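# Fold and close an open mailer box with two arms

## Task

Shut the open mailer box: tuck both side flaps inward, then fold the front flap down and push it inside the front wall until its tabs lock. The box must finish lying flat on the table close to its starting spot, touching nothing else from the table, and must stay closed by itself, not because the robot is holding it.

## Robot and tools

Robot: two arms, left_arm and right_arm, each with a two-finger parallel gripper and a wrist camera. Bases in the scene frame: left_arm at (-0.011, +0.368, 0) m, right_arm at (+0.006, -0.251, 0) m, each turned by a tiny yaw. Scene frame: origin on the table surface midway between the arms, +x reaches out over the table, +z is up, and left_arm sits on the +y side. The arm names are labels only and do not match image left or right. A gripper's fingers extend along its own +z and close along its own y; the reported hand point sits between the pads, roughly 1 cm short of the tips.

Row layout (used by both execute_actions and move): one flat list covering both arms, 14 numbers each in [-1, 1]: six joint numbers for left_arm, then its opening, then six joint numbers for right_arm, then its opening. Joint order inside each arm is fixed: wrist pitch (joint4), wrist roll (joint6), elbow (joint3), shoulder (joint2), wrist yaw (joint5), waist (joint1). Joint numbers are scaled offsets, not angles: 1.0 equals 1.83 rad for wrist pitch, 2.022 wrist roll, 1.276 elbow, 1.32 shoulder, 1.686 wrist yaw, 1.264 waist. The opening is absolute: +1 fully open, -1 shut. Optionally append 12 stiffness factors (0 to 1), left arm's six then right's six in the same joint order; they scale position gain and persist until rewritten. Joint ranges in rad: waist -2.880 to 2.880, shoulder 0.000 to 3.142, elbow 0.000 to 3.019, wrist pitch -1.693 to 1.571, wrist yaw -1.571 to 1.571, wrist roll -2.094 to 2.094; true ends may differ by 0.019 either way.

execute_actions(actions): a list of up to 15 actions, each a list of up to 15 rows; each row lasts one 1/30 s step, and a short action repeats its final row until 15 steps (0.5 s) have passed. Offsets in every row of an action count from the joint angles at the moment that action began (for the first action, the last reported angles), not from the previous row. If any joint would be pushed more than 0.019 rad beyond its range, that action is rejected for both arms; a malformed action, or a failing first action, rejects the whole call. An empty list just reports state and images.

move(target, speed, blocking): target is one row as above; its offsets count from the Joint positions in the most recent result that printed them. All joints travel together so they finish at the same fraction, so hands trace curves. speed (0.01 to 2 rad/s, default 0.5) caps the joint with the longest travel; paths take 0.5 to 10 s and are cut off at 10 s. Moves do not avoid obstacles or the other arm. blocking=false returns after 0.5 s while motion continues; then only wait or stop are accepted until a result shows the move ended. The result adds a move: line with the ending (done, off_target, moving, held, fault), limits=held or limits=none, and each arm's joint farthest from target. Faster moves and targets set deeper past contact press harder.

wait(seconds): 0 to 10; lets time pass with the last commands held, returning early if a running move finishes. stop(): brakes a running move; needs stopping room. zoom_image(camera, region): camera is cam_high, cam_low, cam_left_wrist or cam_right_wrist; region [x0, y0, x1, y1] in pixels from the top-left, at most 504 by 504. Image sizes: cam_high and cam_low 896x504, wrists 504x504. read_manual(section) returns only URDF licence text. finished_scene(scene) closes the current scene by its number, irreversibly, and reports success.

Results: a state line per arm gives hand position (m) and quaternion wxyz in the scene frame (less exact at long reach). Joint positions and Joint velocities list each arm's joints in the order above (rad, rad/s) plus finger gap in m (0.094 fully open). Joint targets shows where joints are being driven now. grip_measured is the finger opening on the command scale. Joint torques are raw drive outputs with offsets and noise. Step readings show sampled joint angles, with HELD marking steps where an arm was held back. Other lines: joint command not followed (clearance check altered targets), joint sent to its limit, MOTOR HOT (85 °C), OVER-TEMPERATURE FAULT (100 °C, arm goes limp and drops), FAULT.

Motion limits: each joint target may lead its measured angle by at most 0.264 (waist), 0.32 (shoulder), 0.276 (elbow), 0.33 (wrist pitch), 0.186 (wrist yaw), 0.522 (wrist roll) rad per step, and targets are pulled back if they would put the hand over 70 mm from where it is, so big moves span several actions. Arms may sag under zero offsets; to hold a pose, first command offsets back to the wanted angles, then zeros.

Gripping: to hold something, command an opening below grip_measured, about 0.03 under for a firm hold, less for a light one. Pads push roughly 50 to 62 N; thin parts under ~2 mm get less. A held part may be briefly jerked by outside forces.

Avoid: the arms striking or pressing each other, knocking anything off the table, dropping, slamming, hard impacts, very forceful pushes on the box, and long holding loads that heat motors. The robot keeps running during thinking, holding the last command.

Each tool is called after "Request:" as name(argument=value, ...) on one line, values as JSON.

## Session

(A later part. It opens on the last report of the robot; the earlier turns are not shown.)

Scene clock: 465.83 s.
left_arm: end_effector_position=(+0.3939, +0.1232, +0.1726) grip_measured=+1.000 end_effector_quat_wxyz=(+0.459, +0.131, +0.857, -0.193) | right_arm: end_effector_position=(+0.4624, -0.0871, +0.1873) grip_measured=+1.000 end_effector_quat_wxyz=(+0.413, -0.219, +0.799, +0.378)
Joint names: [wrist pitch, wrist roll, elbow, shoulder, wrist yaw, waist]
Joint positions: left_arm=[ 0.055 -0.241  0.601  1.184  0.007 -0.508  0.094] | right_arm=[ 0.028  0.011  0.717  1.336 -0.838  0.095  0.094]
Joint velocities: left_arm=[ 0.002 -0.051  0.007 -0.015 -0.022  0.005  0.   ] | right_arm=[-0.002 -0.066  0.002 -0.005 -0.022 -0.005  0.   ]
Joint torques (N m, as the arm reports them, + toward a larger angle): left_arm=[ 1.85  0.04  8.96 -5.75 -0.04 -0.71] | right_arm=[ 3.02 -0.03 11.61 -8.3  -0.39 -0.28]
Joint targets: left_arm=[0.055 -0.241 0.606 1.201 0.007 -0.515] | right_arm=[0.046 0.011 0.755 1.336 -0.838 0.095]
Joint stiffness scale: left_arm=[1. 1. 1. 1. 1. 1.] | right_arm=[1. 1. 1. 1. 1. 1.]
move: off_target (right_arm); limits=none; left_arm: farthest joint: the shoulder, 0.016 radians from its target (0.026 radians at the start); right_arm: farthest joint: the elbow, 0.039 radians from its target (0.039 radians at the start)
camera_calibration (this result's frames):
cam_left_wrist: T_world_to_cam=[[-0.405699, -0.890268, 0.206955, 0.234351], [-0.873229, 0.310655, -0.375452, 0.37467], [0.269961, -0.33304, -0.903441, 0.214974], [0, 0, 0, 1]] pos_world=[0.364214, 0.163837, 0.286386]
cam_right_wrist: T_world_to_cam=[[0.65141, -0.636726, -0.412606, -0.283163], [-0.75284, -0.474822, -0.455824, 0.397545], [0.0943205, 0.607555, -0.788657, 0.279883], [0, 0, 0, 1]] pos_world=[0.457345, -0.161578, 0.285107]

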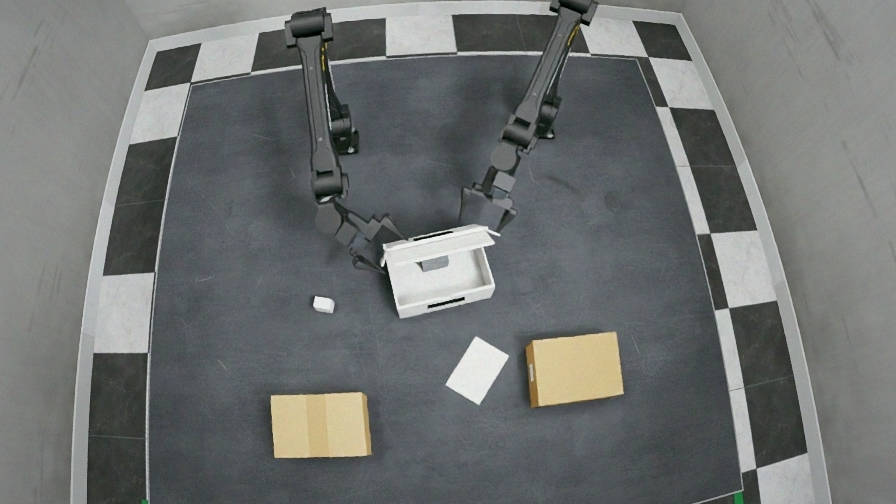

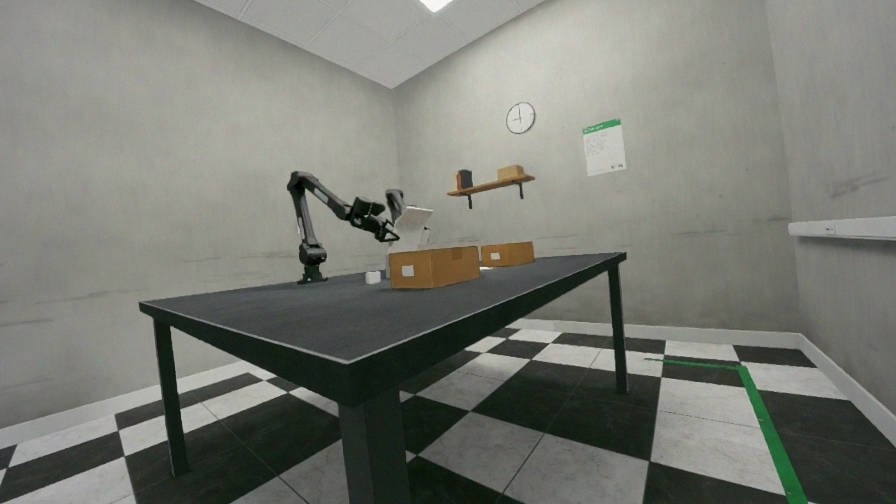

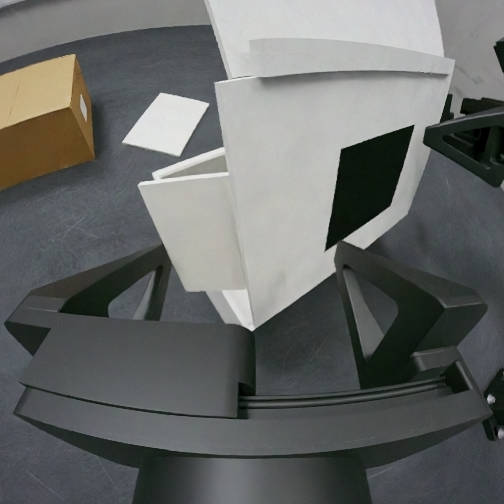

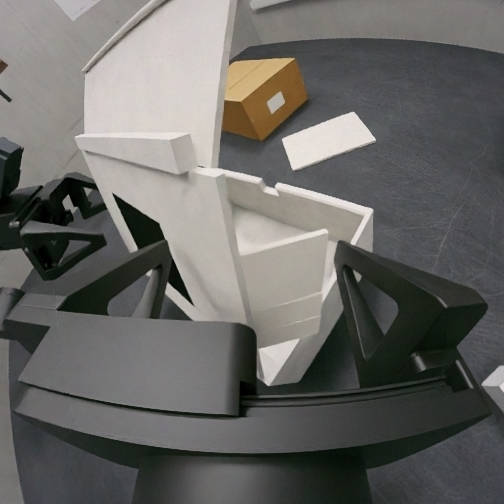

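Request:
move(target=[-0.03,0,-0.03,-0.09,0,0,1,0.01,0,0.03,0,0,0.015,1], speed=0.15)

Request:
move(target=[0,0,0.005,0,0.15,0.05,1,0.01,0,0.03,0,0,0.01,1], speed=0.25)

Scene clock: 479.63 s.
left_arm: end_effector_position=(+0.3725, +0.1361, +0.1828) grip_measured=+1.000 end_effector_quat_wxyz=(+0.462, +0.131, +0.855, -0.194) | right_arm: end_effector_position=(+0.4617, -0.0853, +0.1873) grip_measured=+1.000 end_effector_quat_wxyz=(+0.412, -0.220, +0.799, +0.379)
Joint names: [wrist pitch, wrist roll, elbow, shoulder, wrist yaw, waist]
Joint positions: left_arm=[ 0.005 -0.241  0.558  1.083  0.007 -0.508  0.094] | right_arm=[ 0.028  0.011  0.717  1.336 -0.838  0.099  0.094]
Joint velocities: left_arm=[ 0.017 -0.022 -0.002 -0.015 -0.081  0.005  0.   ] | right_arm=[-0.002 -0.007 -0.002  0.005  0.051 -0.005  0.   ]
Joint torques (N m, as the arm reports them, + toward a larger angle): left_arm=[ 1.66  0.03  9.25 -7.25 -0.05 -0.11] | right_arm=[ 2.94 -0.01 11.5  -8.76 -0.45  0.65]
Joint targets: left_arm=[-0.000 -0.241 0.563 1.065 0.007 -0.508] | right_arm=[0.046 0.011 0.755 1.336 -0.838 0.114]
Joint stiffness scale: left_arm=[1. 1. 1. 1. 1. 1.] | right_arm=[1. 1. 1. 1. 1. 1.]
move: off_target (right_arm); limits=none; left_arm: farthest joint: the shoulder, 0.018 radians from its target (0.119 radians at the start); right_arm: farthest joint: the elbow, 0.039 radians from its target (0.039 radians at the start)
camera_calibration (this result's frames):
cam_left_wrist: T_world_to_cam=[[-0.406988, -0.889495, 0.207747, 0.235227], [-0.870875, 0.309243, -0.382028, 0.35626], [0.275568, -0.336403, -0.900497, 0.232095], [0, 0, 0, 1]] pos_world=[0.342035, 0.17714, 0.296235]
cam_right_wrist: T_world_to_cam=[[0.653835, -0.634237, -0.412606, -0.282552], [-0.751023, -0.477691, -0.455824, 0.396813], [0.0920021, 0.607911, -0.788657, 0.279986], [0, 0, 0, 1]] pos_world=[0.456999, -0.159858, 0.285107]

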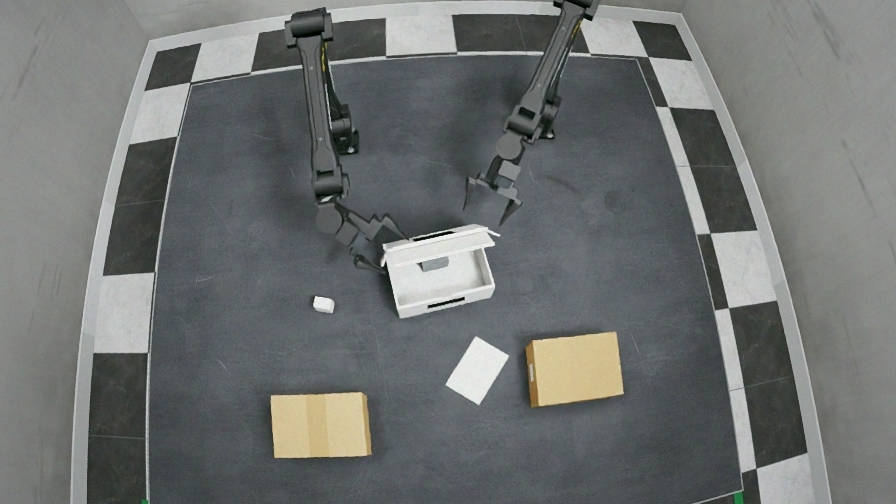

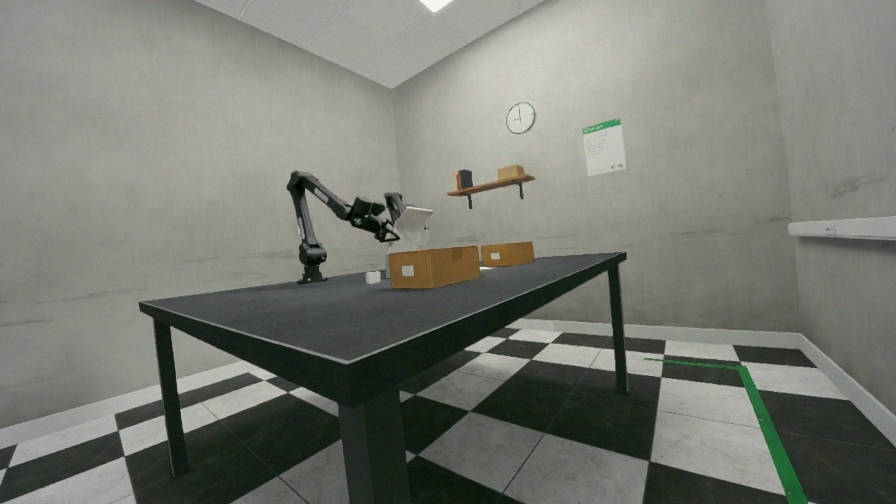

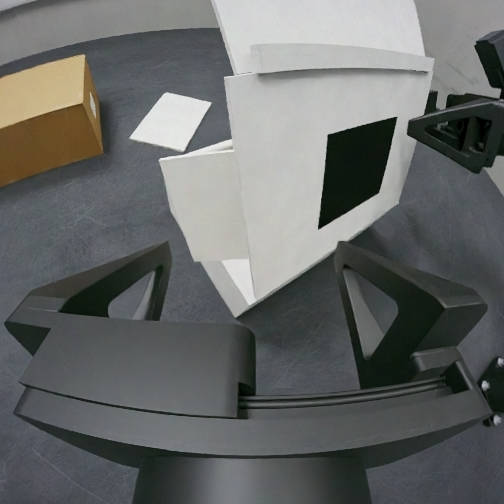

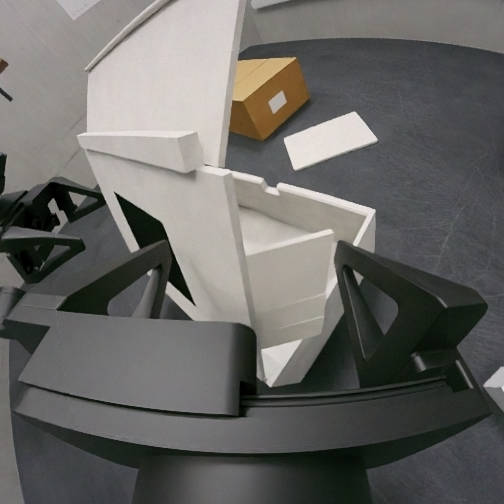

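Scene clock: 480.97 s.
left_arm: end_effector_position=(+0.3597, +0.1235, +0.1831) grip_measured=+1.000 end_effector_quat_wxyz=(+0.424, +0.167, +0.845, -0.279) | right_arm: end_effector_position=(+0.4617, -0.0853, +0.1873) grip_measured=+1.000 end_effector_quat_wxyz=(+0.412, -0.220, +0.799, +0.379)
Joint names: [wrist pitch, wrist roll, elbow, shoulder, wrist yaw, waist]
Joint positions: left_arm=[ 0.005 -0.241  0.553  1.083  0.256 -0.452  0.094] | right_arm=[ 0.028  0.011  0.717  1.336 -0.838  0.099  0.094]
Joint velocities: left_arm=[ 0.002 -0.007 -0.002 -0.015 -0.022 -0.005  0.   ] | right_arm=[-0.007 -0.007 -0.012 -0.015 -0.007 -0.005  0.   ]
Joint torques (N m, as the arm reports them, + toward a larger angle): left_arm=[ 1.84  0.05  9.69 -5.86  0.24  0.41] | right_arm=[ 2.98 -0.07 11.55 -8.63 -0.39  0.58]
Joint targets: left_arm=[0.005 -0.241 0.564 1.083 0.260 -0.445] | right_arm=[0.046 0.011 0.755 1.336 -0.838 0.112]
Joint stiffness scale: left_arm=[1. 1. 1. 1. 1. 1.] | right_arm=[1. 1. 1. 1. 1. 1.]
move: off_target (right_arm); limits=none; left_arm: farthest joint: the elbow, 0.011 radians from its target (0.007 radians at the start); right_arm: farthest joint: the elbow, 0.039 radians from its target (0.039 radians at the start)
camera_calibration (this result's frames):
cam_left_wrist: T_world_to_cam=[[-0.523472, -0.786827, 0.326926, 0.226152], [-0.837999, 0.406059, -0.36452, 0.322137], [0.154063, -0.464779, -0.87192, 0.285992], [0, 0, 0, 1]] pos_world=[0.344274, 0.180059, 0.292853]
cam_right_wrist: T_world_to_cam=[[0.653835, -0.634237, -0.412606, -0.282552], [-0.751023, -0.477691, -0.455824, 0.396813], [0.0920021, 0.607911, -0.788657, 0.279986], [0, 0, 0, 1]] pos_world=[0.456999, -0.159858, 0.285107]

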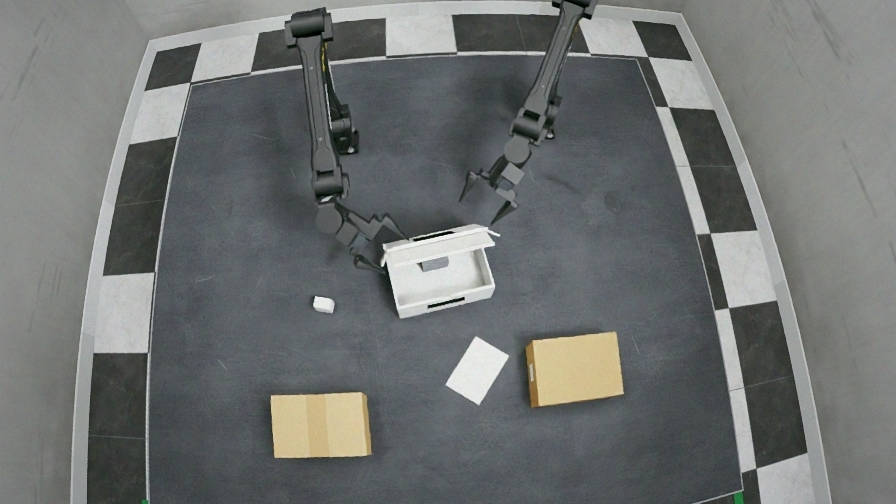

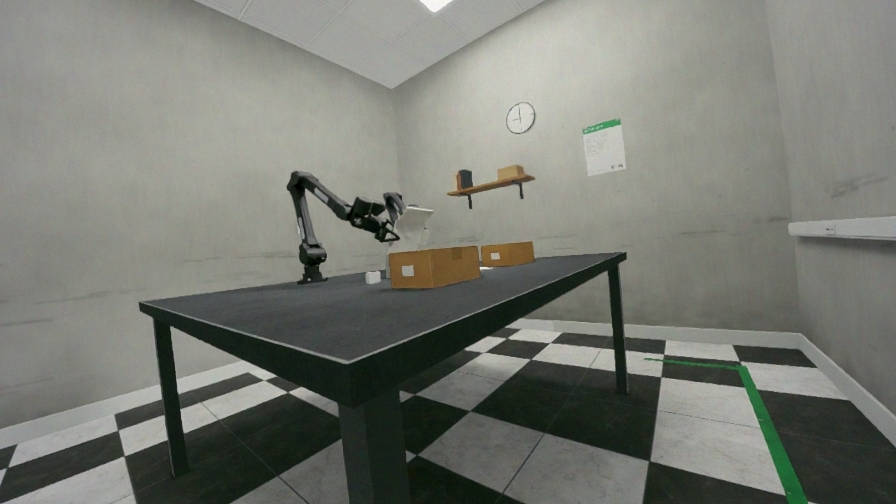

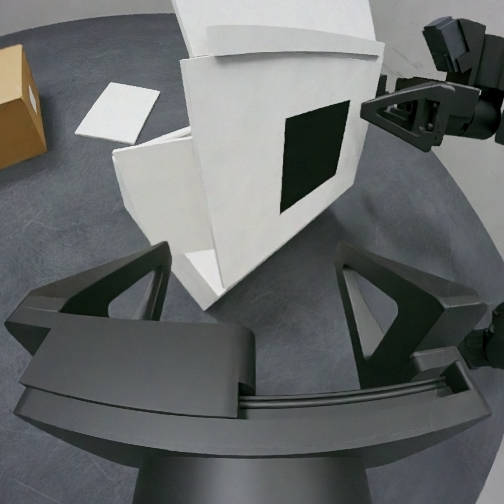

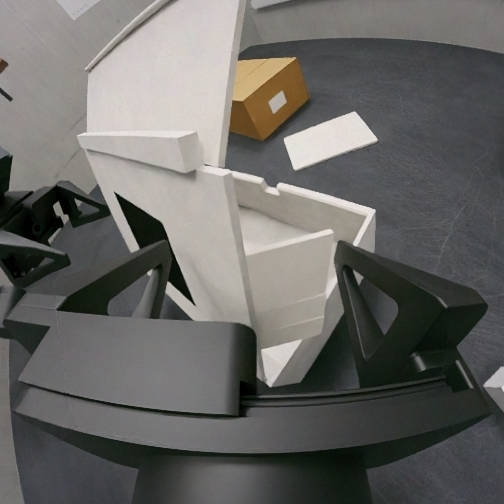

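Request:
move(target=[0.04,0,0.09,0.088,0,0.025,1,0.01,0,0.03,0,0,0.01,1], speed=0.1)

Scene clock: 492.43 s.
left_arm: end_effector_position=(+0.3940, +0.1188, +0.1848) grip_measured=+1.000 end_effector_quat_wxyz=(+0.434, +0.157, +0.843, -0.276) | right_arm: end_effector_position=(+0.4618, -0.0854, +0.1873) grip_measured=+1.000 end_effector_quat_wxyz=(+0.412, -0.220, +0.799, +0.379)
Joint names: [wrist pitch, wrist roll, elbow, shoulder, wrist yaw, waist]
Joint positions: left_arm=[ 0.058 -0.241  0.616  1.182  0.256 -0.427  0.094] | right_arm=[ 0.028  0.011  0.717  1.336 -0.838  0.099  0.094]
Joint velocities: left_arm=[-0.002 -0.022 -0.002 -0.005  0.066  0.005  0.   ] | right_arm=[-0.007 -0.022 -0.007  0.015  0.007 -0.005  0.   ]
Joint torques (N m, as the arm reports them, + toward a larger angle): left_arm=[ 2.81  0.05 13.03 -6.07  0.04  0.49] | right_arm=[ 3.13 -0.05 11.67 -8.57 -0.39  0.23]
Joint targets: left_arm=[0.078 -0.241 0.668 1.199 0.256 -0.420] | right_arm=[0.046 0.011 0.755 1.336 -0.838 0.112]
Joint stiffness scale: left_arm=[1. 1. 1. 1. 1. 1.] | right_arm=[1. 1. 1. 1. 1. 1.]
move: off_target (left_arm, right_arm); limits=none; left_arm: farthest joint: the elbow, 0.052 radians from its target (0.115 radians at the start); right_arm: farthest joint: the elbow, 0.039 radians from its target (0.039 radians at the start)
camera_calibration (this result's frames):
cam_left_wrist: T_world_to_cam=[[-0.50882, -0.797082, 0.325212, 0.235576], [-0.842077, 0.382322, -0.380442, 0.360785], [0.178908, -0.46743, -0.865737, 0.269348], [0, 0, 0, 1]] pos_world=[0.375486, 0.175739, 0.29383]
cam_right_wrist: T_world_to_cam=[[0.653641, -0.634531, -0.41246, -0.282581], [-0.751166, -0.47755, -0.455736, 0.396876], [0.0922086, 0.607714, -0.788785, 0.279897], [0, 0, 0, 1]] pos_world=[0.457018, -0.159876, 0.285096]

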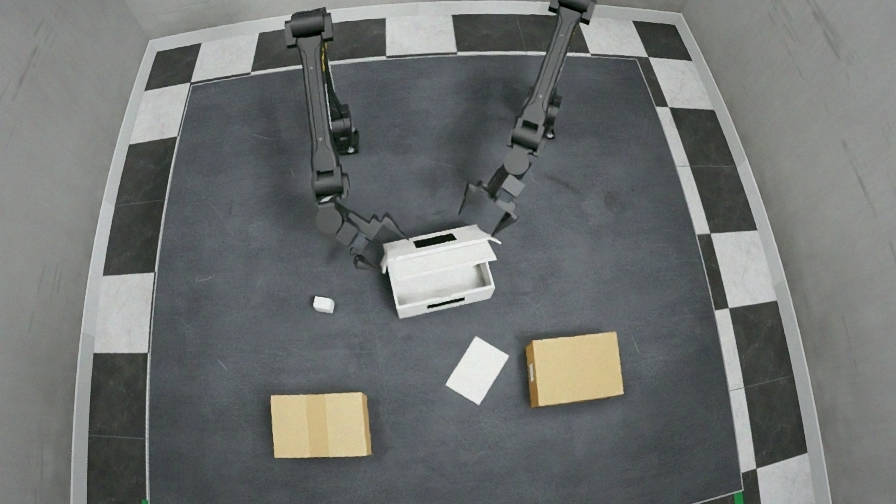

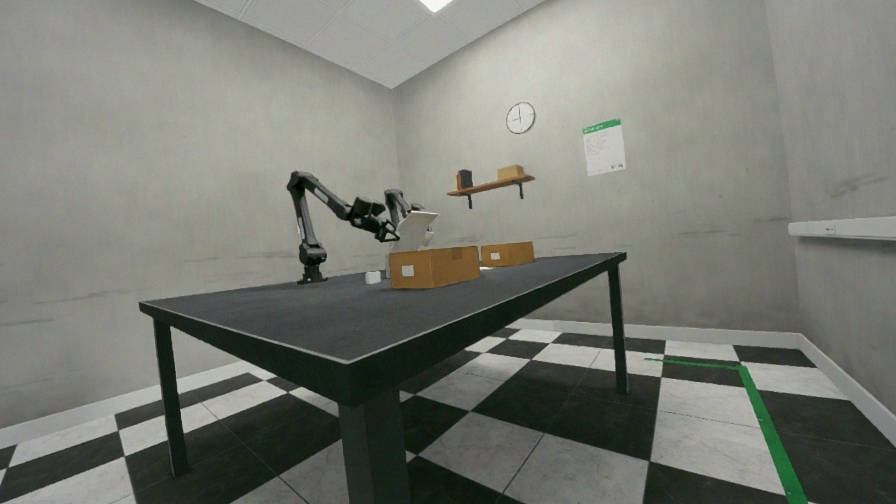

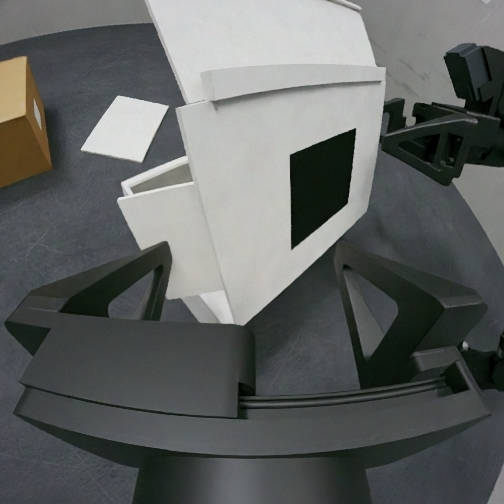

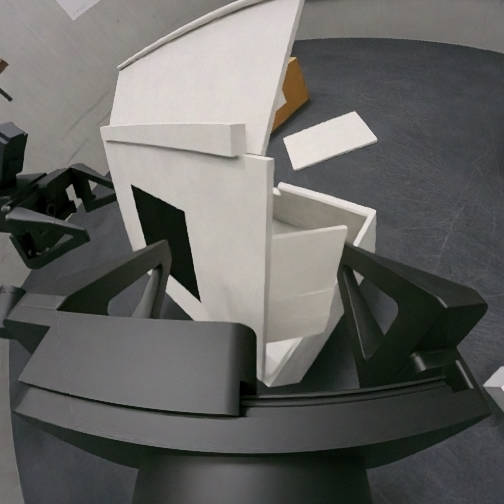

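Request:
move(target=[0.04,0,0.082,0.088,0,-0.05,1,0.01,0,0.03,0,-0.01,0.02,1], speed=0.06)

Scene clock: 501.27 s.
left_arm: end_effector_position=(+0.4116, +0.0945, +0.1819) grip_measured=+1.000 end_effector_quat_wxyz=(+0.439, +0.168, +0.837, -0.280) | right_arm: end_effector_position=(+0.4618, -0.0857, +0.1863) grip_measured=+1.000 end_effector_quat_wxyz=(+0.412, -0.219, +0.800, +0.378)
Joint names: [wrist pitch, wrist roll, elbow, shoulder, wrist yaw, waist]
Joint positions: left_arm=[ 0.111 -0.241  0.668  1.271  0.244 -0.459  0.094] | right_arm=[ 0.028  0.011  0.715  1.337 -0.835  0.099  0.094]
Joint velocities: left_arm=[-0.012  0.022  0.002 -0.005 -0.037  0.005  0.   ] | right_arm=[ 0.002 -0.007 -0.002 -0.005  0.022  0.005  0.   ]
Joint torques (N m, as the arm reports them, + toward a larger angle): left_arm=[ 2.83  0.05 12.93 -6.03  0.53 -2.67] | right_arm=[ 2.97 -0.11 11.7  -8.58 -1.17  1.19]
Joint targets: left_arm=[0.131 -0.241 0.721 1.298 0.256 -0.490] | right_arm=[0.046 0.011 0.755 1.336 -0.854 0.124]
Joint stiffness scale: left_arm=[1. 1. 1. 1. 1. 1.] | right_arm=[1. 1. 1. 1. 1. 1.]
move: off_target (left_arm, right_arm); limits=none; left_arm: farthest joint: the elbow, 0.053 radians from its target (0.105 radians at the start); right_arm: farthest joint: the elbow, 0.040 radians from its target (0.039 radians at the start)
camera_calibration (this result's frames):
cam_left_wrist: T_world_to_cam=[[-0.531316, -0.785049, 0.318435, 0.23547], [-0.827126, 0.399415, -0.395387, 0.378754], [0.18321, -0.473461, -0.86155, 0.250403], [0, 0, 0, 1]] pos_world=[0.39251, 0.152132, 0.290507]
cam_right_wrist: T_world_to_cam=[[0.651463, -0.636936, -0.412199, -0.282434], [-0.753001, -0.476476, -0.453829, 0.39687], [0.0926573, 0.606039, -0.79002, 0.279264], [0, 0, 0, 1]] pos_world=[0.456963, -0.160038, 0.284316]

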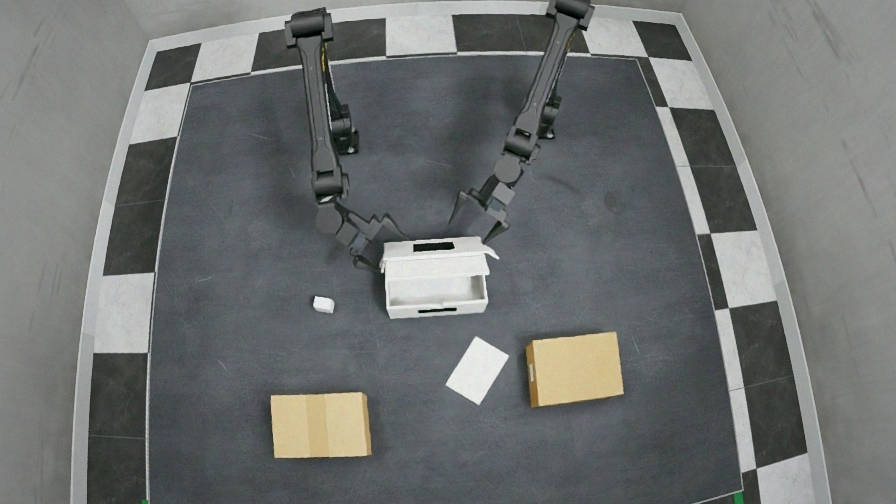

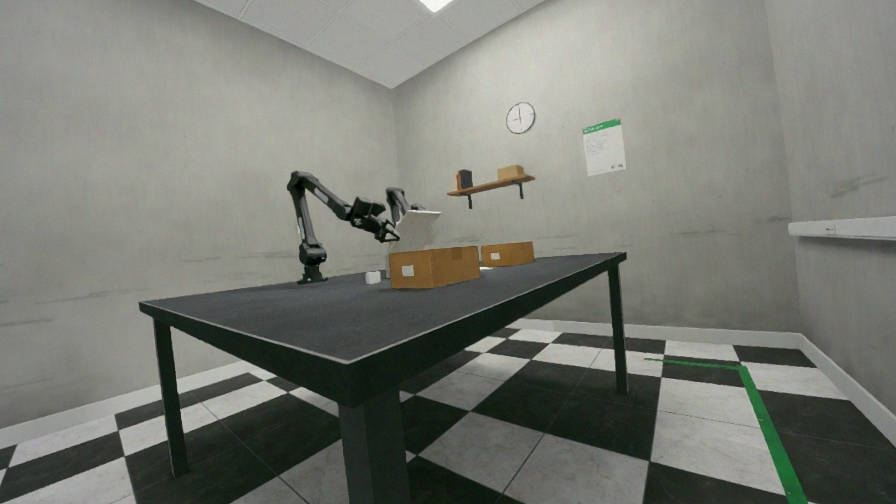

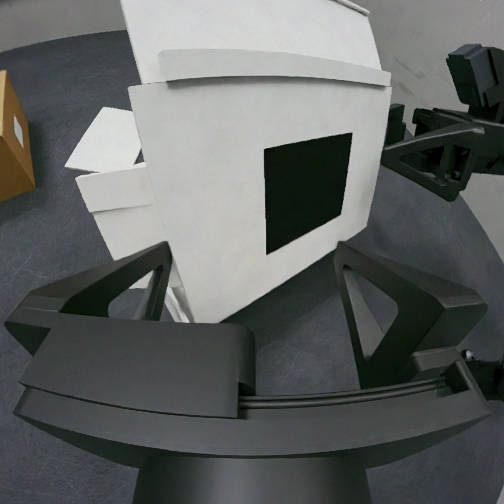

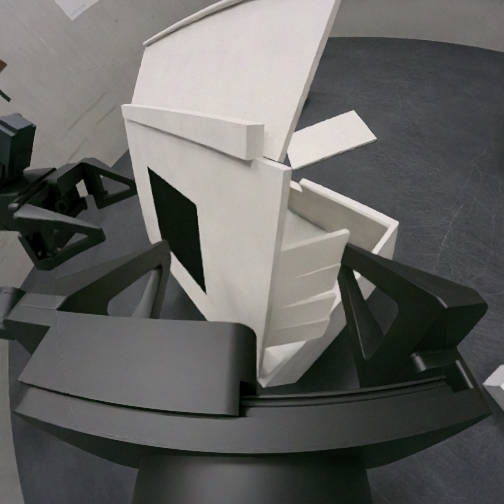

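Request:
move(target=[-0.03,0,-0.04,-0.08,0,0.07,1,0.01,0,0.03,0,0,-0.27,1], speed=0.25)

Request:
move(target=[0,0,0.01,0,0,0,1,0.172,0,0.1,0.138,-0.424,0,0.2], speed=0.5)

Scene clock: 528.43 s.
left_arm: end_effector_position=(+0.4067, +0.1416, +0.1811) grip_measured=+1.000 end_effector_quat_wxyz=(+0.441, +0.133, +0.849, -0.259) | right_arm: end_effector_position=(+0.4908, -0.2438, +0.1858) grip_measured=+1.000 end_effector_quat_wxyz=(+0.468, -0.083, +0.825, +0.304)
Joint names: [wrist pitch, wrist roll, elbow, shoulder, wrist yaw, waist]
Joint positions: left_arm=[ 0.061 -0.241  0.612  1.187  0.242 -0.377  0.094] | right_arm=[ 0.028  0.011  0.715  1.337 -0.832 -0.234  0.094]
Joint velocities: left_arm=[-0.007 -0.022  0.007 -0.024  0.051 -0.015  0.   ] | right_arm=[-0.012 -0.037 -0.032  0.005  0.022  0.005  0.   ]
Joint torques (N m, as the arm reports them, + toward a larger angle): left_arm=[ 1.65  0.05  9.06 -8.88  0.11  0.61] | right_arm=[ 3.13 -0.02 11.64 -8.12 -0.47 -1.45]
Joint targets: left_arm=[0.056 -0.241 0.617 1.165 0.244 -0.370] | right_arm=[0.046 0.011 0.754 1.337 -0.835 -0.242]
Joint stiffness scale: left_arm=[1. 1. 1. 1. 1. 1.] | right_arm=[1. 1. 1. 1. 1. 1.]
move: off_target (left_arm, right_arm); limits=none; left_arm: farthest joint: the shoulder, 0.021 radians from its target (0.105 radians at the start); right_arm: farthest joint: the elbow, 0.039 radians from its target (0.038 radians at the start)
camera_calibration (this result's frames):
cam_left_wrist: T_world_to_cam=[[-0.457695, -0.829689, 0.31958, 0.24631], [-0.865038, 0.332472, -0.375729, 0.37696], [0.205487, -0.448418, -0.869883, 0.261737], [0, 0, 0, 1]] pos_world=[0.385037, 0.1964, 0.290599]
cam_right_wrist: T_world_to_cam=[[0.405781, -0.815958, -0.411769, -0.325377], [-0.868178, -0.203298, -0.452699, 0.466099], [0.285672, 0.541186, -0.790892, 0.261574], [0, 0, 0, 1]] pos_world=[0.461965, -0.312297, 0.283899]

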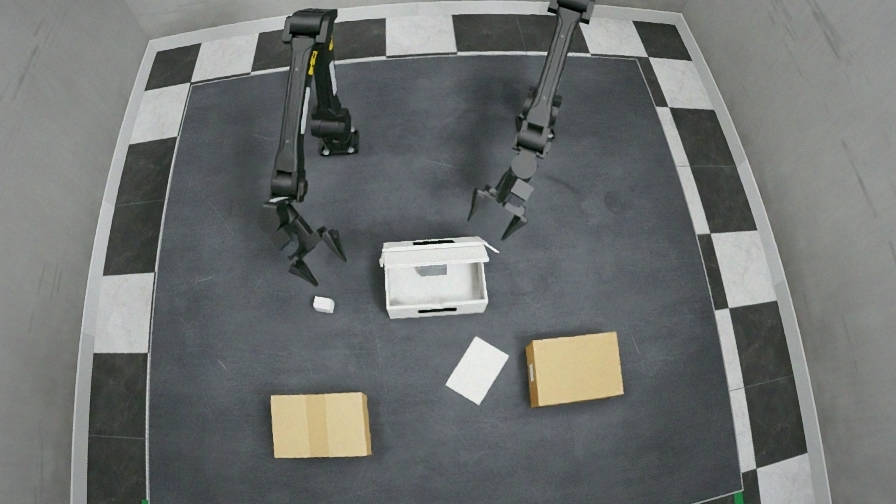

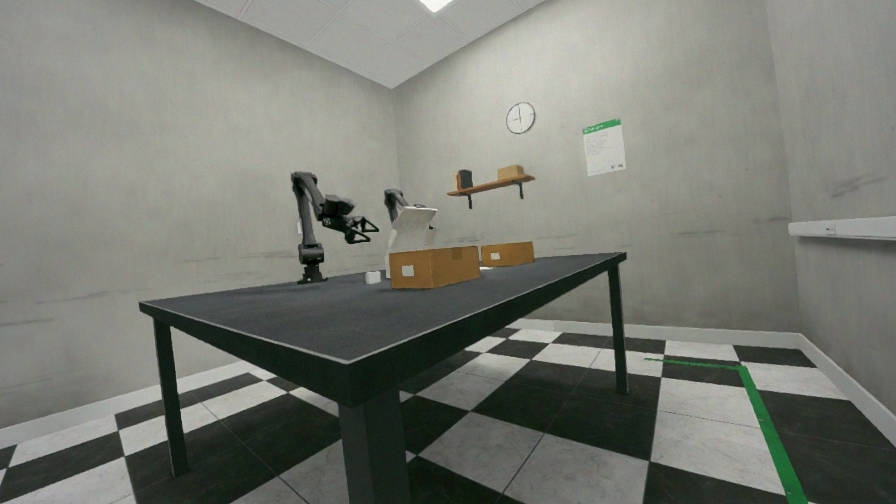

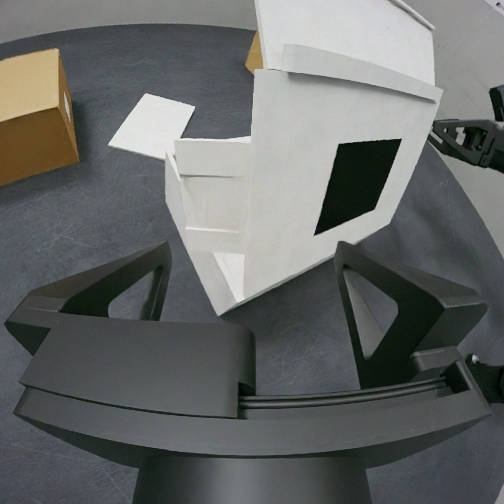

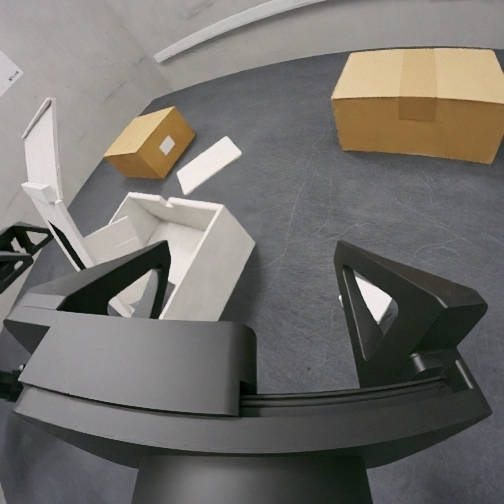

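Scene clock: 530.27 s.
left_arm: end_effector_position=(+0.4055, +0.1421, +0.1789) grip_measured=+1.000 end_effector_quat_wxyz=(+0.439, +0.132, +0.850, -0.258) | right_arm: end_effector_position=(+0.4654, -0.1912, +0.2361) grip_measured=+0.202 end_effector_quat_wxyz=(+0.467, -0.311, +0.639, +0.526)
Joint names: [wrist pitch, wrist roll, elbow, shoulder, wrist yaw, waist]
Joint positions: left_arm=[ 0.061 -0.241  0.608  1.187  0.242 -0.377  0.094] | right_arm=[ 0.324  0.011  0.804  1.508 -1.544 -0.234  0.056]
Joint velocities: left_arm=[-0.002  0.022 -0.002 -0.015 -0.051 -0.005  0.   ] | right_arm=[ 0.007  0.007 -0.002  0.005 -0.066 -0.005  0.001]
Joint torques (N m, as the arm reports them, + toward a larger angle): left_arm=[ 1.84  0.05 10.   -7.04  0.03 -0.07] | right_arm=[ 2.81 -0.04 10.79 -9.24 -0.51 -0.45]
Joint targets: left_arm=[0.061 -0.241 0.625 1.187 0.242 -0.377] | right_arm=[0.343 0.011 0.842 1.519 -1.547 -0.234]
Joint stiffness scale: left_arm=[1. 1. 1. 1. 1. 1.] | right_arm=[1. 1. 1. 1. 1. 1.]
move: off_target (right_arm); limits=none; left_arm: farthest joint: the elbow, 0.017 radians from its target (0.013 radians at the start); right_arm: farthest joint: the elbow, 0.039 radians from its target (0.128 radians at the start)
camera_calibration (this result's frames):
cam_left_wrist: T_world_to_cam=[[-0.456464, -0.830223, 0.319954, 0.246407], [-0.866477, 0.333096, -0.37184, 0.374654], [0.202135, -0.446965, -0.871415, 0.261734], [0, 0, 0, 1]] pos_world=[0.384199, 0.196763, 0.288551]
cam_right_wrist: T_world_to_cam=[[0.88311, -0.277315, -0.378434, -0.378506], [-0.468339, -0.473205, -0.746148, 0.309083], [0.0278413, 0.836166, -0.547769, 0.399108], [0, 0, 0, 1]] pos_world=[0.467906, -0.292426, 0.306001]

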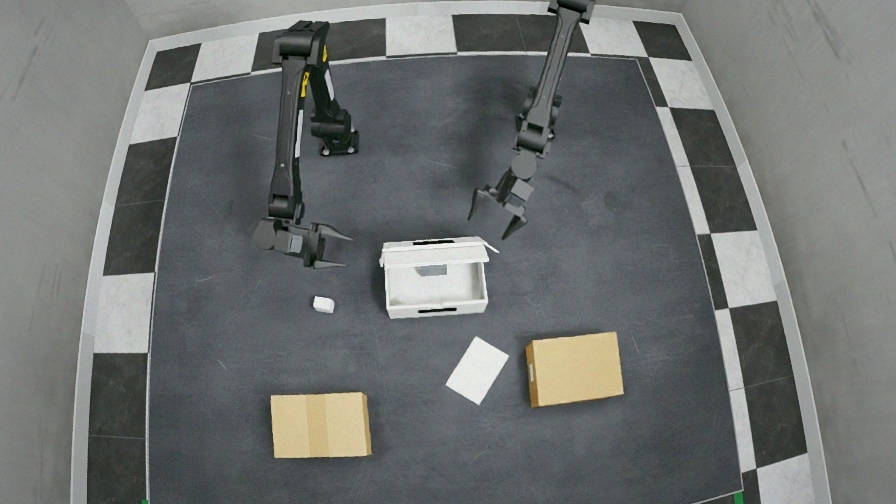

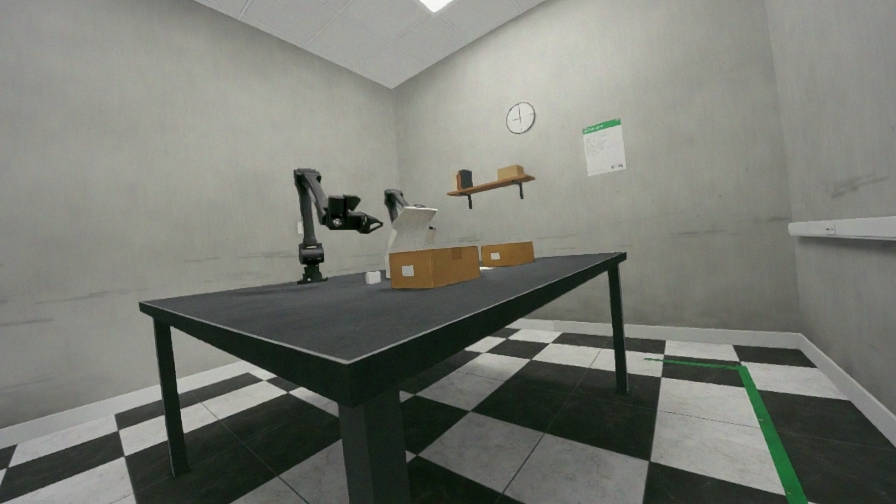

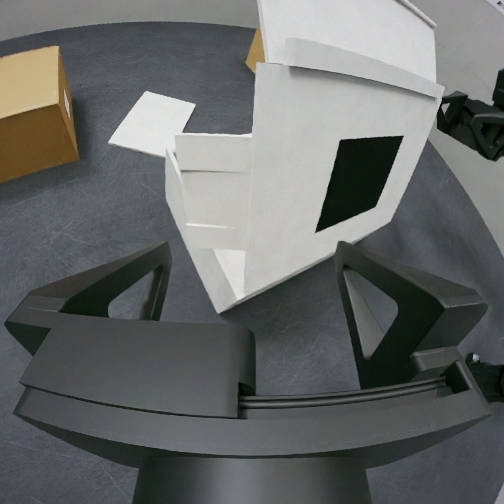

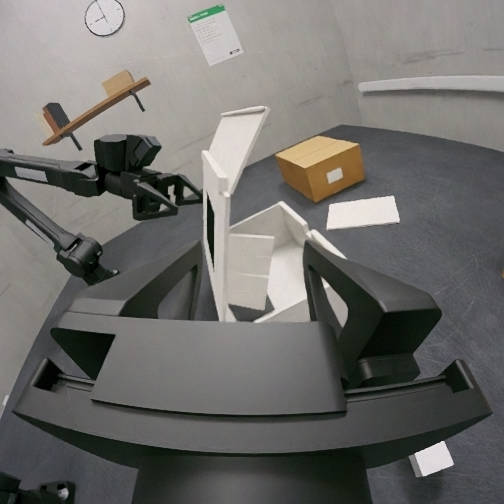

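Request:
move(target=[0,0,0.013,0,0,0,1,0.01,0,0.03,0,0,0.125,0.2], speed=0.2)

Scene clock: 538.23 s.
left_arm: end_effector_position=(+0.4047, +0.1425, +0.1774) grip_measured=+1.000 end_effector_quat_wxyz=(+0.438, +0.132, +0.851, -0.258) | right_arm: end_effector_position=(+0.4514, -0.1238, +0.2361) grip_measured=+0.202 end_effector_quat_wxyz=(+0.427, -0.358, +0.614, +0.559)
Joint names: [wrist pitch, wrist roll, elbow, shoulder, wrist yaw, waist]
Joint positions: left_arm=[ 0.061 -0.241  0.605  1.187  0.242 -0.377  0.094] | right_arm=[ 0.324  0.011  0.804  1.508 -1.544 -0.085  0.056]
Joint velocities: left_arm=[-0.002  0.037 -0.012  0.005 -0.022 -0.005  0.   ] | right_arm=[ 0.002  0.007  0.007  0.005  0.007  0.005 -0.002]
Joint torques (N m, as the arm reports them, + toward a larger angle): left_arm=[ 1.86  0.05 10.18 -7.    0.04 -0.1 ] | right_arm=[ 2.62 -0.01 10.97 -9.89 -0.37  0.83]
Joint targets: left_arm=[0.061 -0.241 0.625 1.187 0.242 -0.377] | right_arm=[0.343 0.011 0.842 1.508 -1.544 -0.075]
Joint stiffness scale: left_arm=[1. 1. 1. 1. 1. 1.] | right_arm=[1. 1. 1. 1. 1. 1.]
move: off_target (right_arm); limits=none; left_arm: farthest joint: the elbow, 0.019 radians from its target (0.017 radians at the start); right_arm: farthest joint: the elbow, 0.038 radians from its target (0.038 radians at the start)
camera_calibration (this result's frames):
cam_left_wrist: T_world_to_cam=[[-0.45568, -0.830563, 0.32019, 0.24647], [-0.867385, 0.333489, -0.369362, 0.373186], [0.199999, -0.446039, -0.872382, 0.261727], [0, 0, 0, 1]] pos_world=[0.383662, 0.196996, 0.287249]
cam_right_wrist: T_world_to_cam=[[0.914461, -0.143351, -0.378434, -0.345036], [-0.393023, -0.537398, -0.746148, 0.292475], [-0.0964088, 0.831056, -0.547769, 0.398607], [0, 0, 0, 1]] pos_world=[0.468901, -0.223551, 0.306001]

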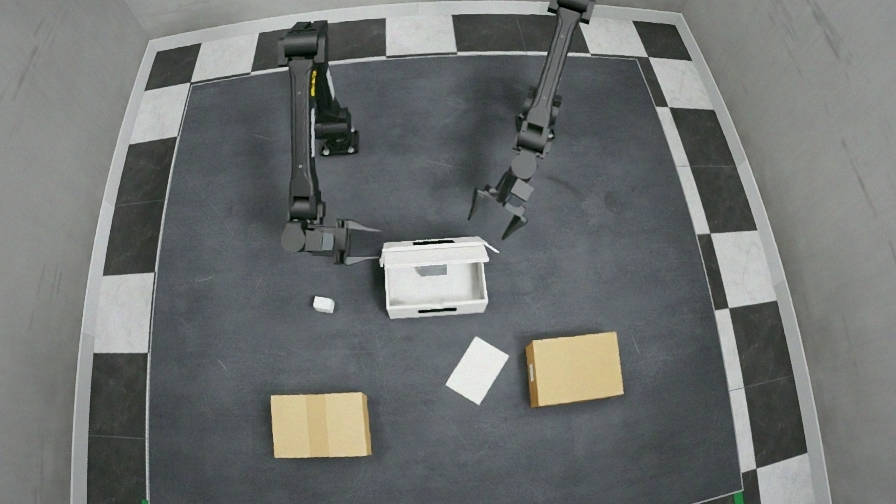

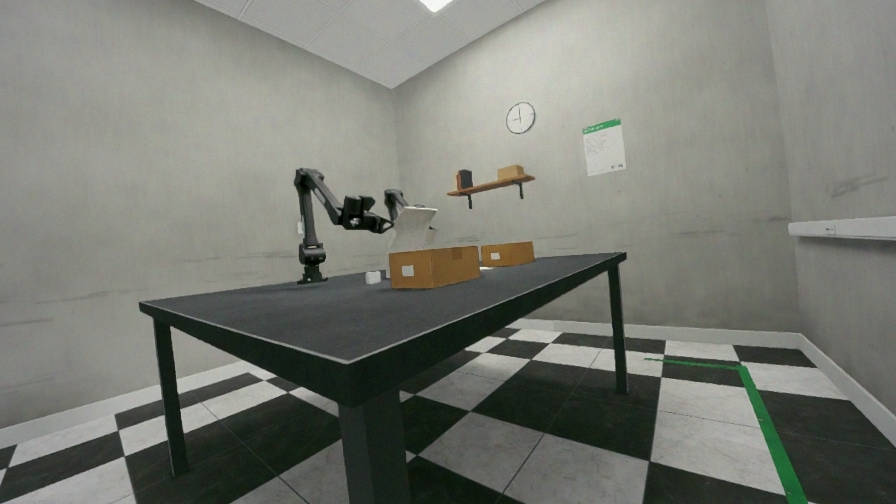

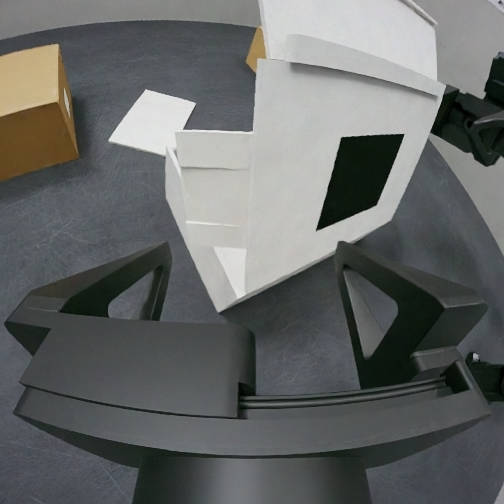

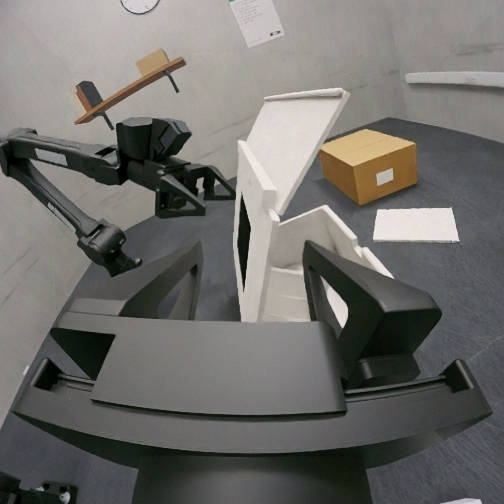

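Request:
move(target=[0,0,0.016,0,0,0,1,0.01,0,0.068,0.04,0,0.078,0.2], speed=0.12)

Scene clock: 551.10 s.
left_arm: end_effector_position=(+0.4040, +0.1428, +0.1762) grip_measured=+1.000 end_effector_quat_wxyz=(+0.437, +0.132, +0.851, -0.258) | right_arm: end_effector_position=(+0.4565, -0.0858, +0.2372) grip_measured=+0.202 end_effector_quat_wxyz=(+0.405, -0.386, +0.596, +0.575)
Joint names: [wrist pitch, wrist roll, elbow, shoulder, wrist yaw, waist]
Joint positions: left_arm=[ 0.061 -0.241  0.603  1.187  0.242 -0.377  0.094] | right_arm=[ 0.324  0.011  0.853  1.549 -1.544  0.002  0.056]
Joint velocities: left_arm=[ 0.002  0.037  0.002 -0.005 -0.037  0.005  0.   ] | right_arm=[-0.002 -0.051 -0.037 -0.005  0.037 -0.005 -0.   ]
Joint torques (N m, as the arm reports them, + toward a larger angle): left_arm=[ 1.83  0.05 10.45 -7.01  0.04 -0.09] | right_arm=[  2.71  -0.08  10.89 -10.02  -0.37  -0.14]
Joint targets: left_arm=[0.061 -0.241 0.626 1.187 0.242 -0.377] | right_arm=[0.343 0.011 0.890 1.561 -1.544 0.014]
Joint stiffness scale: left_arm=[1. 1. 1. 1. 1. 1.] | right_arm=[1. 1. 1. 1. 1. 1.]
move: off_target (left_arm, right_arm); limits=none; left_arm: farthest joint: the elbow, 0.022 radians from its target (0.020 radians at the start); right_arm: farthest joint: the elbow, 0.038 radians from its target (0.087 radians at the start)
camera_calibration (this result's frames):
cam_left_wrist: T_world_to_cam=[[-0.455007, -0.830854, 0.32039, 0.246525], [-0.868158, 0.333825, -0.367236, 0.371927], [0.198166, -0.445244, -0.873206, 0.261718], [0, 0, 0, 1]] pos_world=[0.383199, 0.197196, 0.286135]
cam_right_wrist: T_world_to_cam=[[0.926741, -0.0634159, -0.370311, -0.344481], [-0.338297, -0.569593, -0.749079, 0.288636], [-0.163423, 0.819477, -0.549319, 0.398129], [0, 0, 0, 1]] pos_world=[0.481952, -0.183698, 0.307346]

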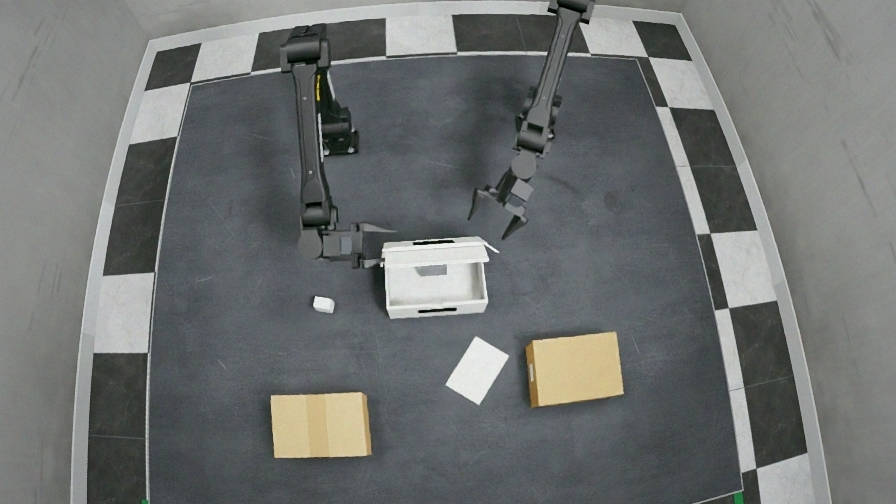

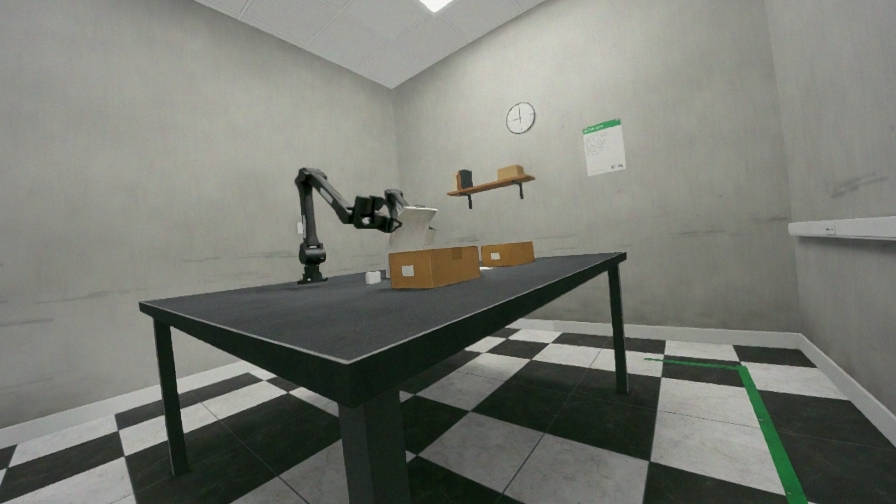

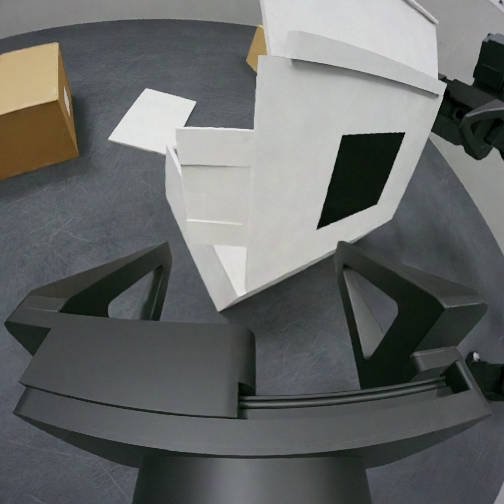

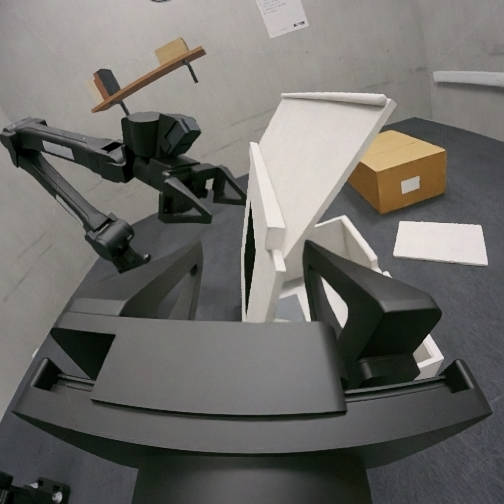

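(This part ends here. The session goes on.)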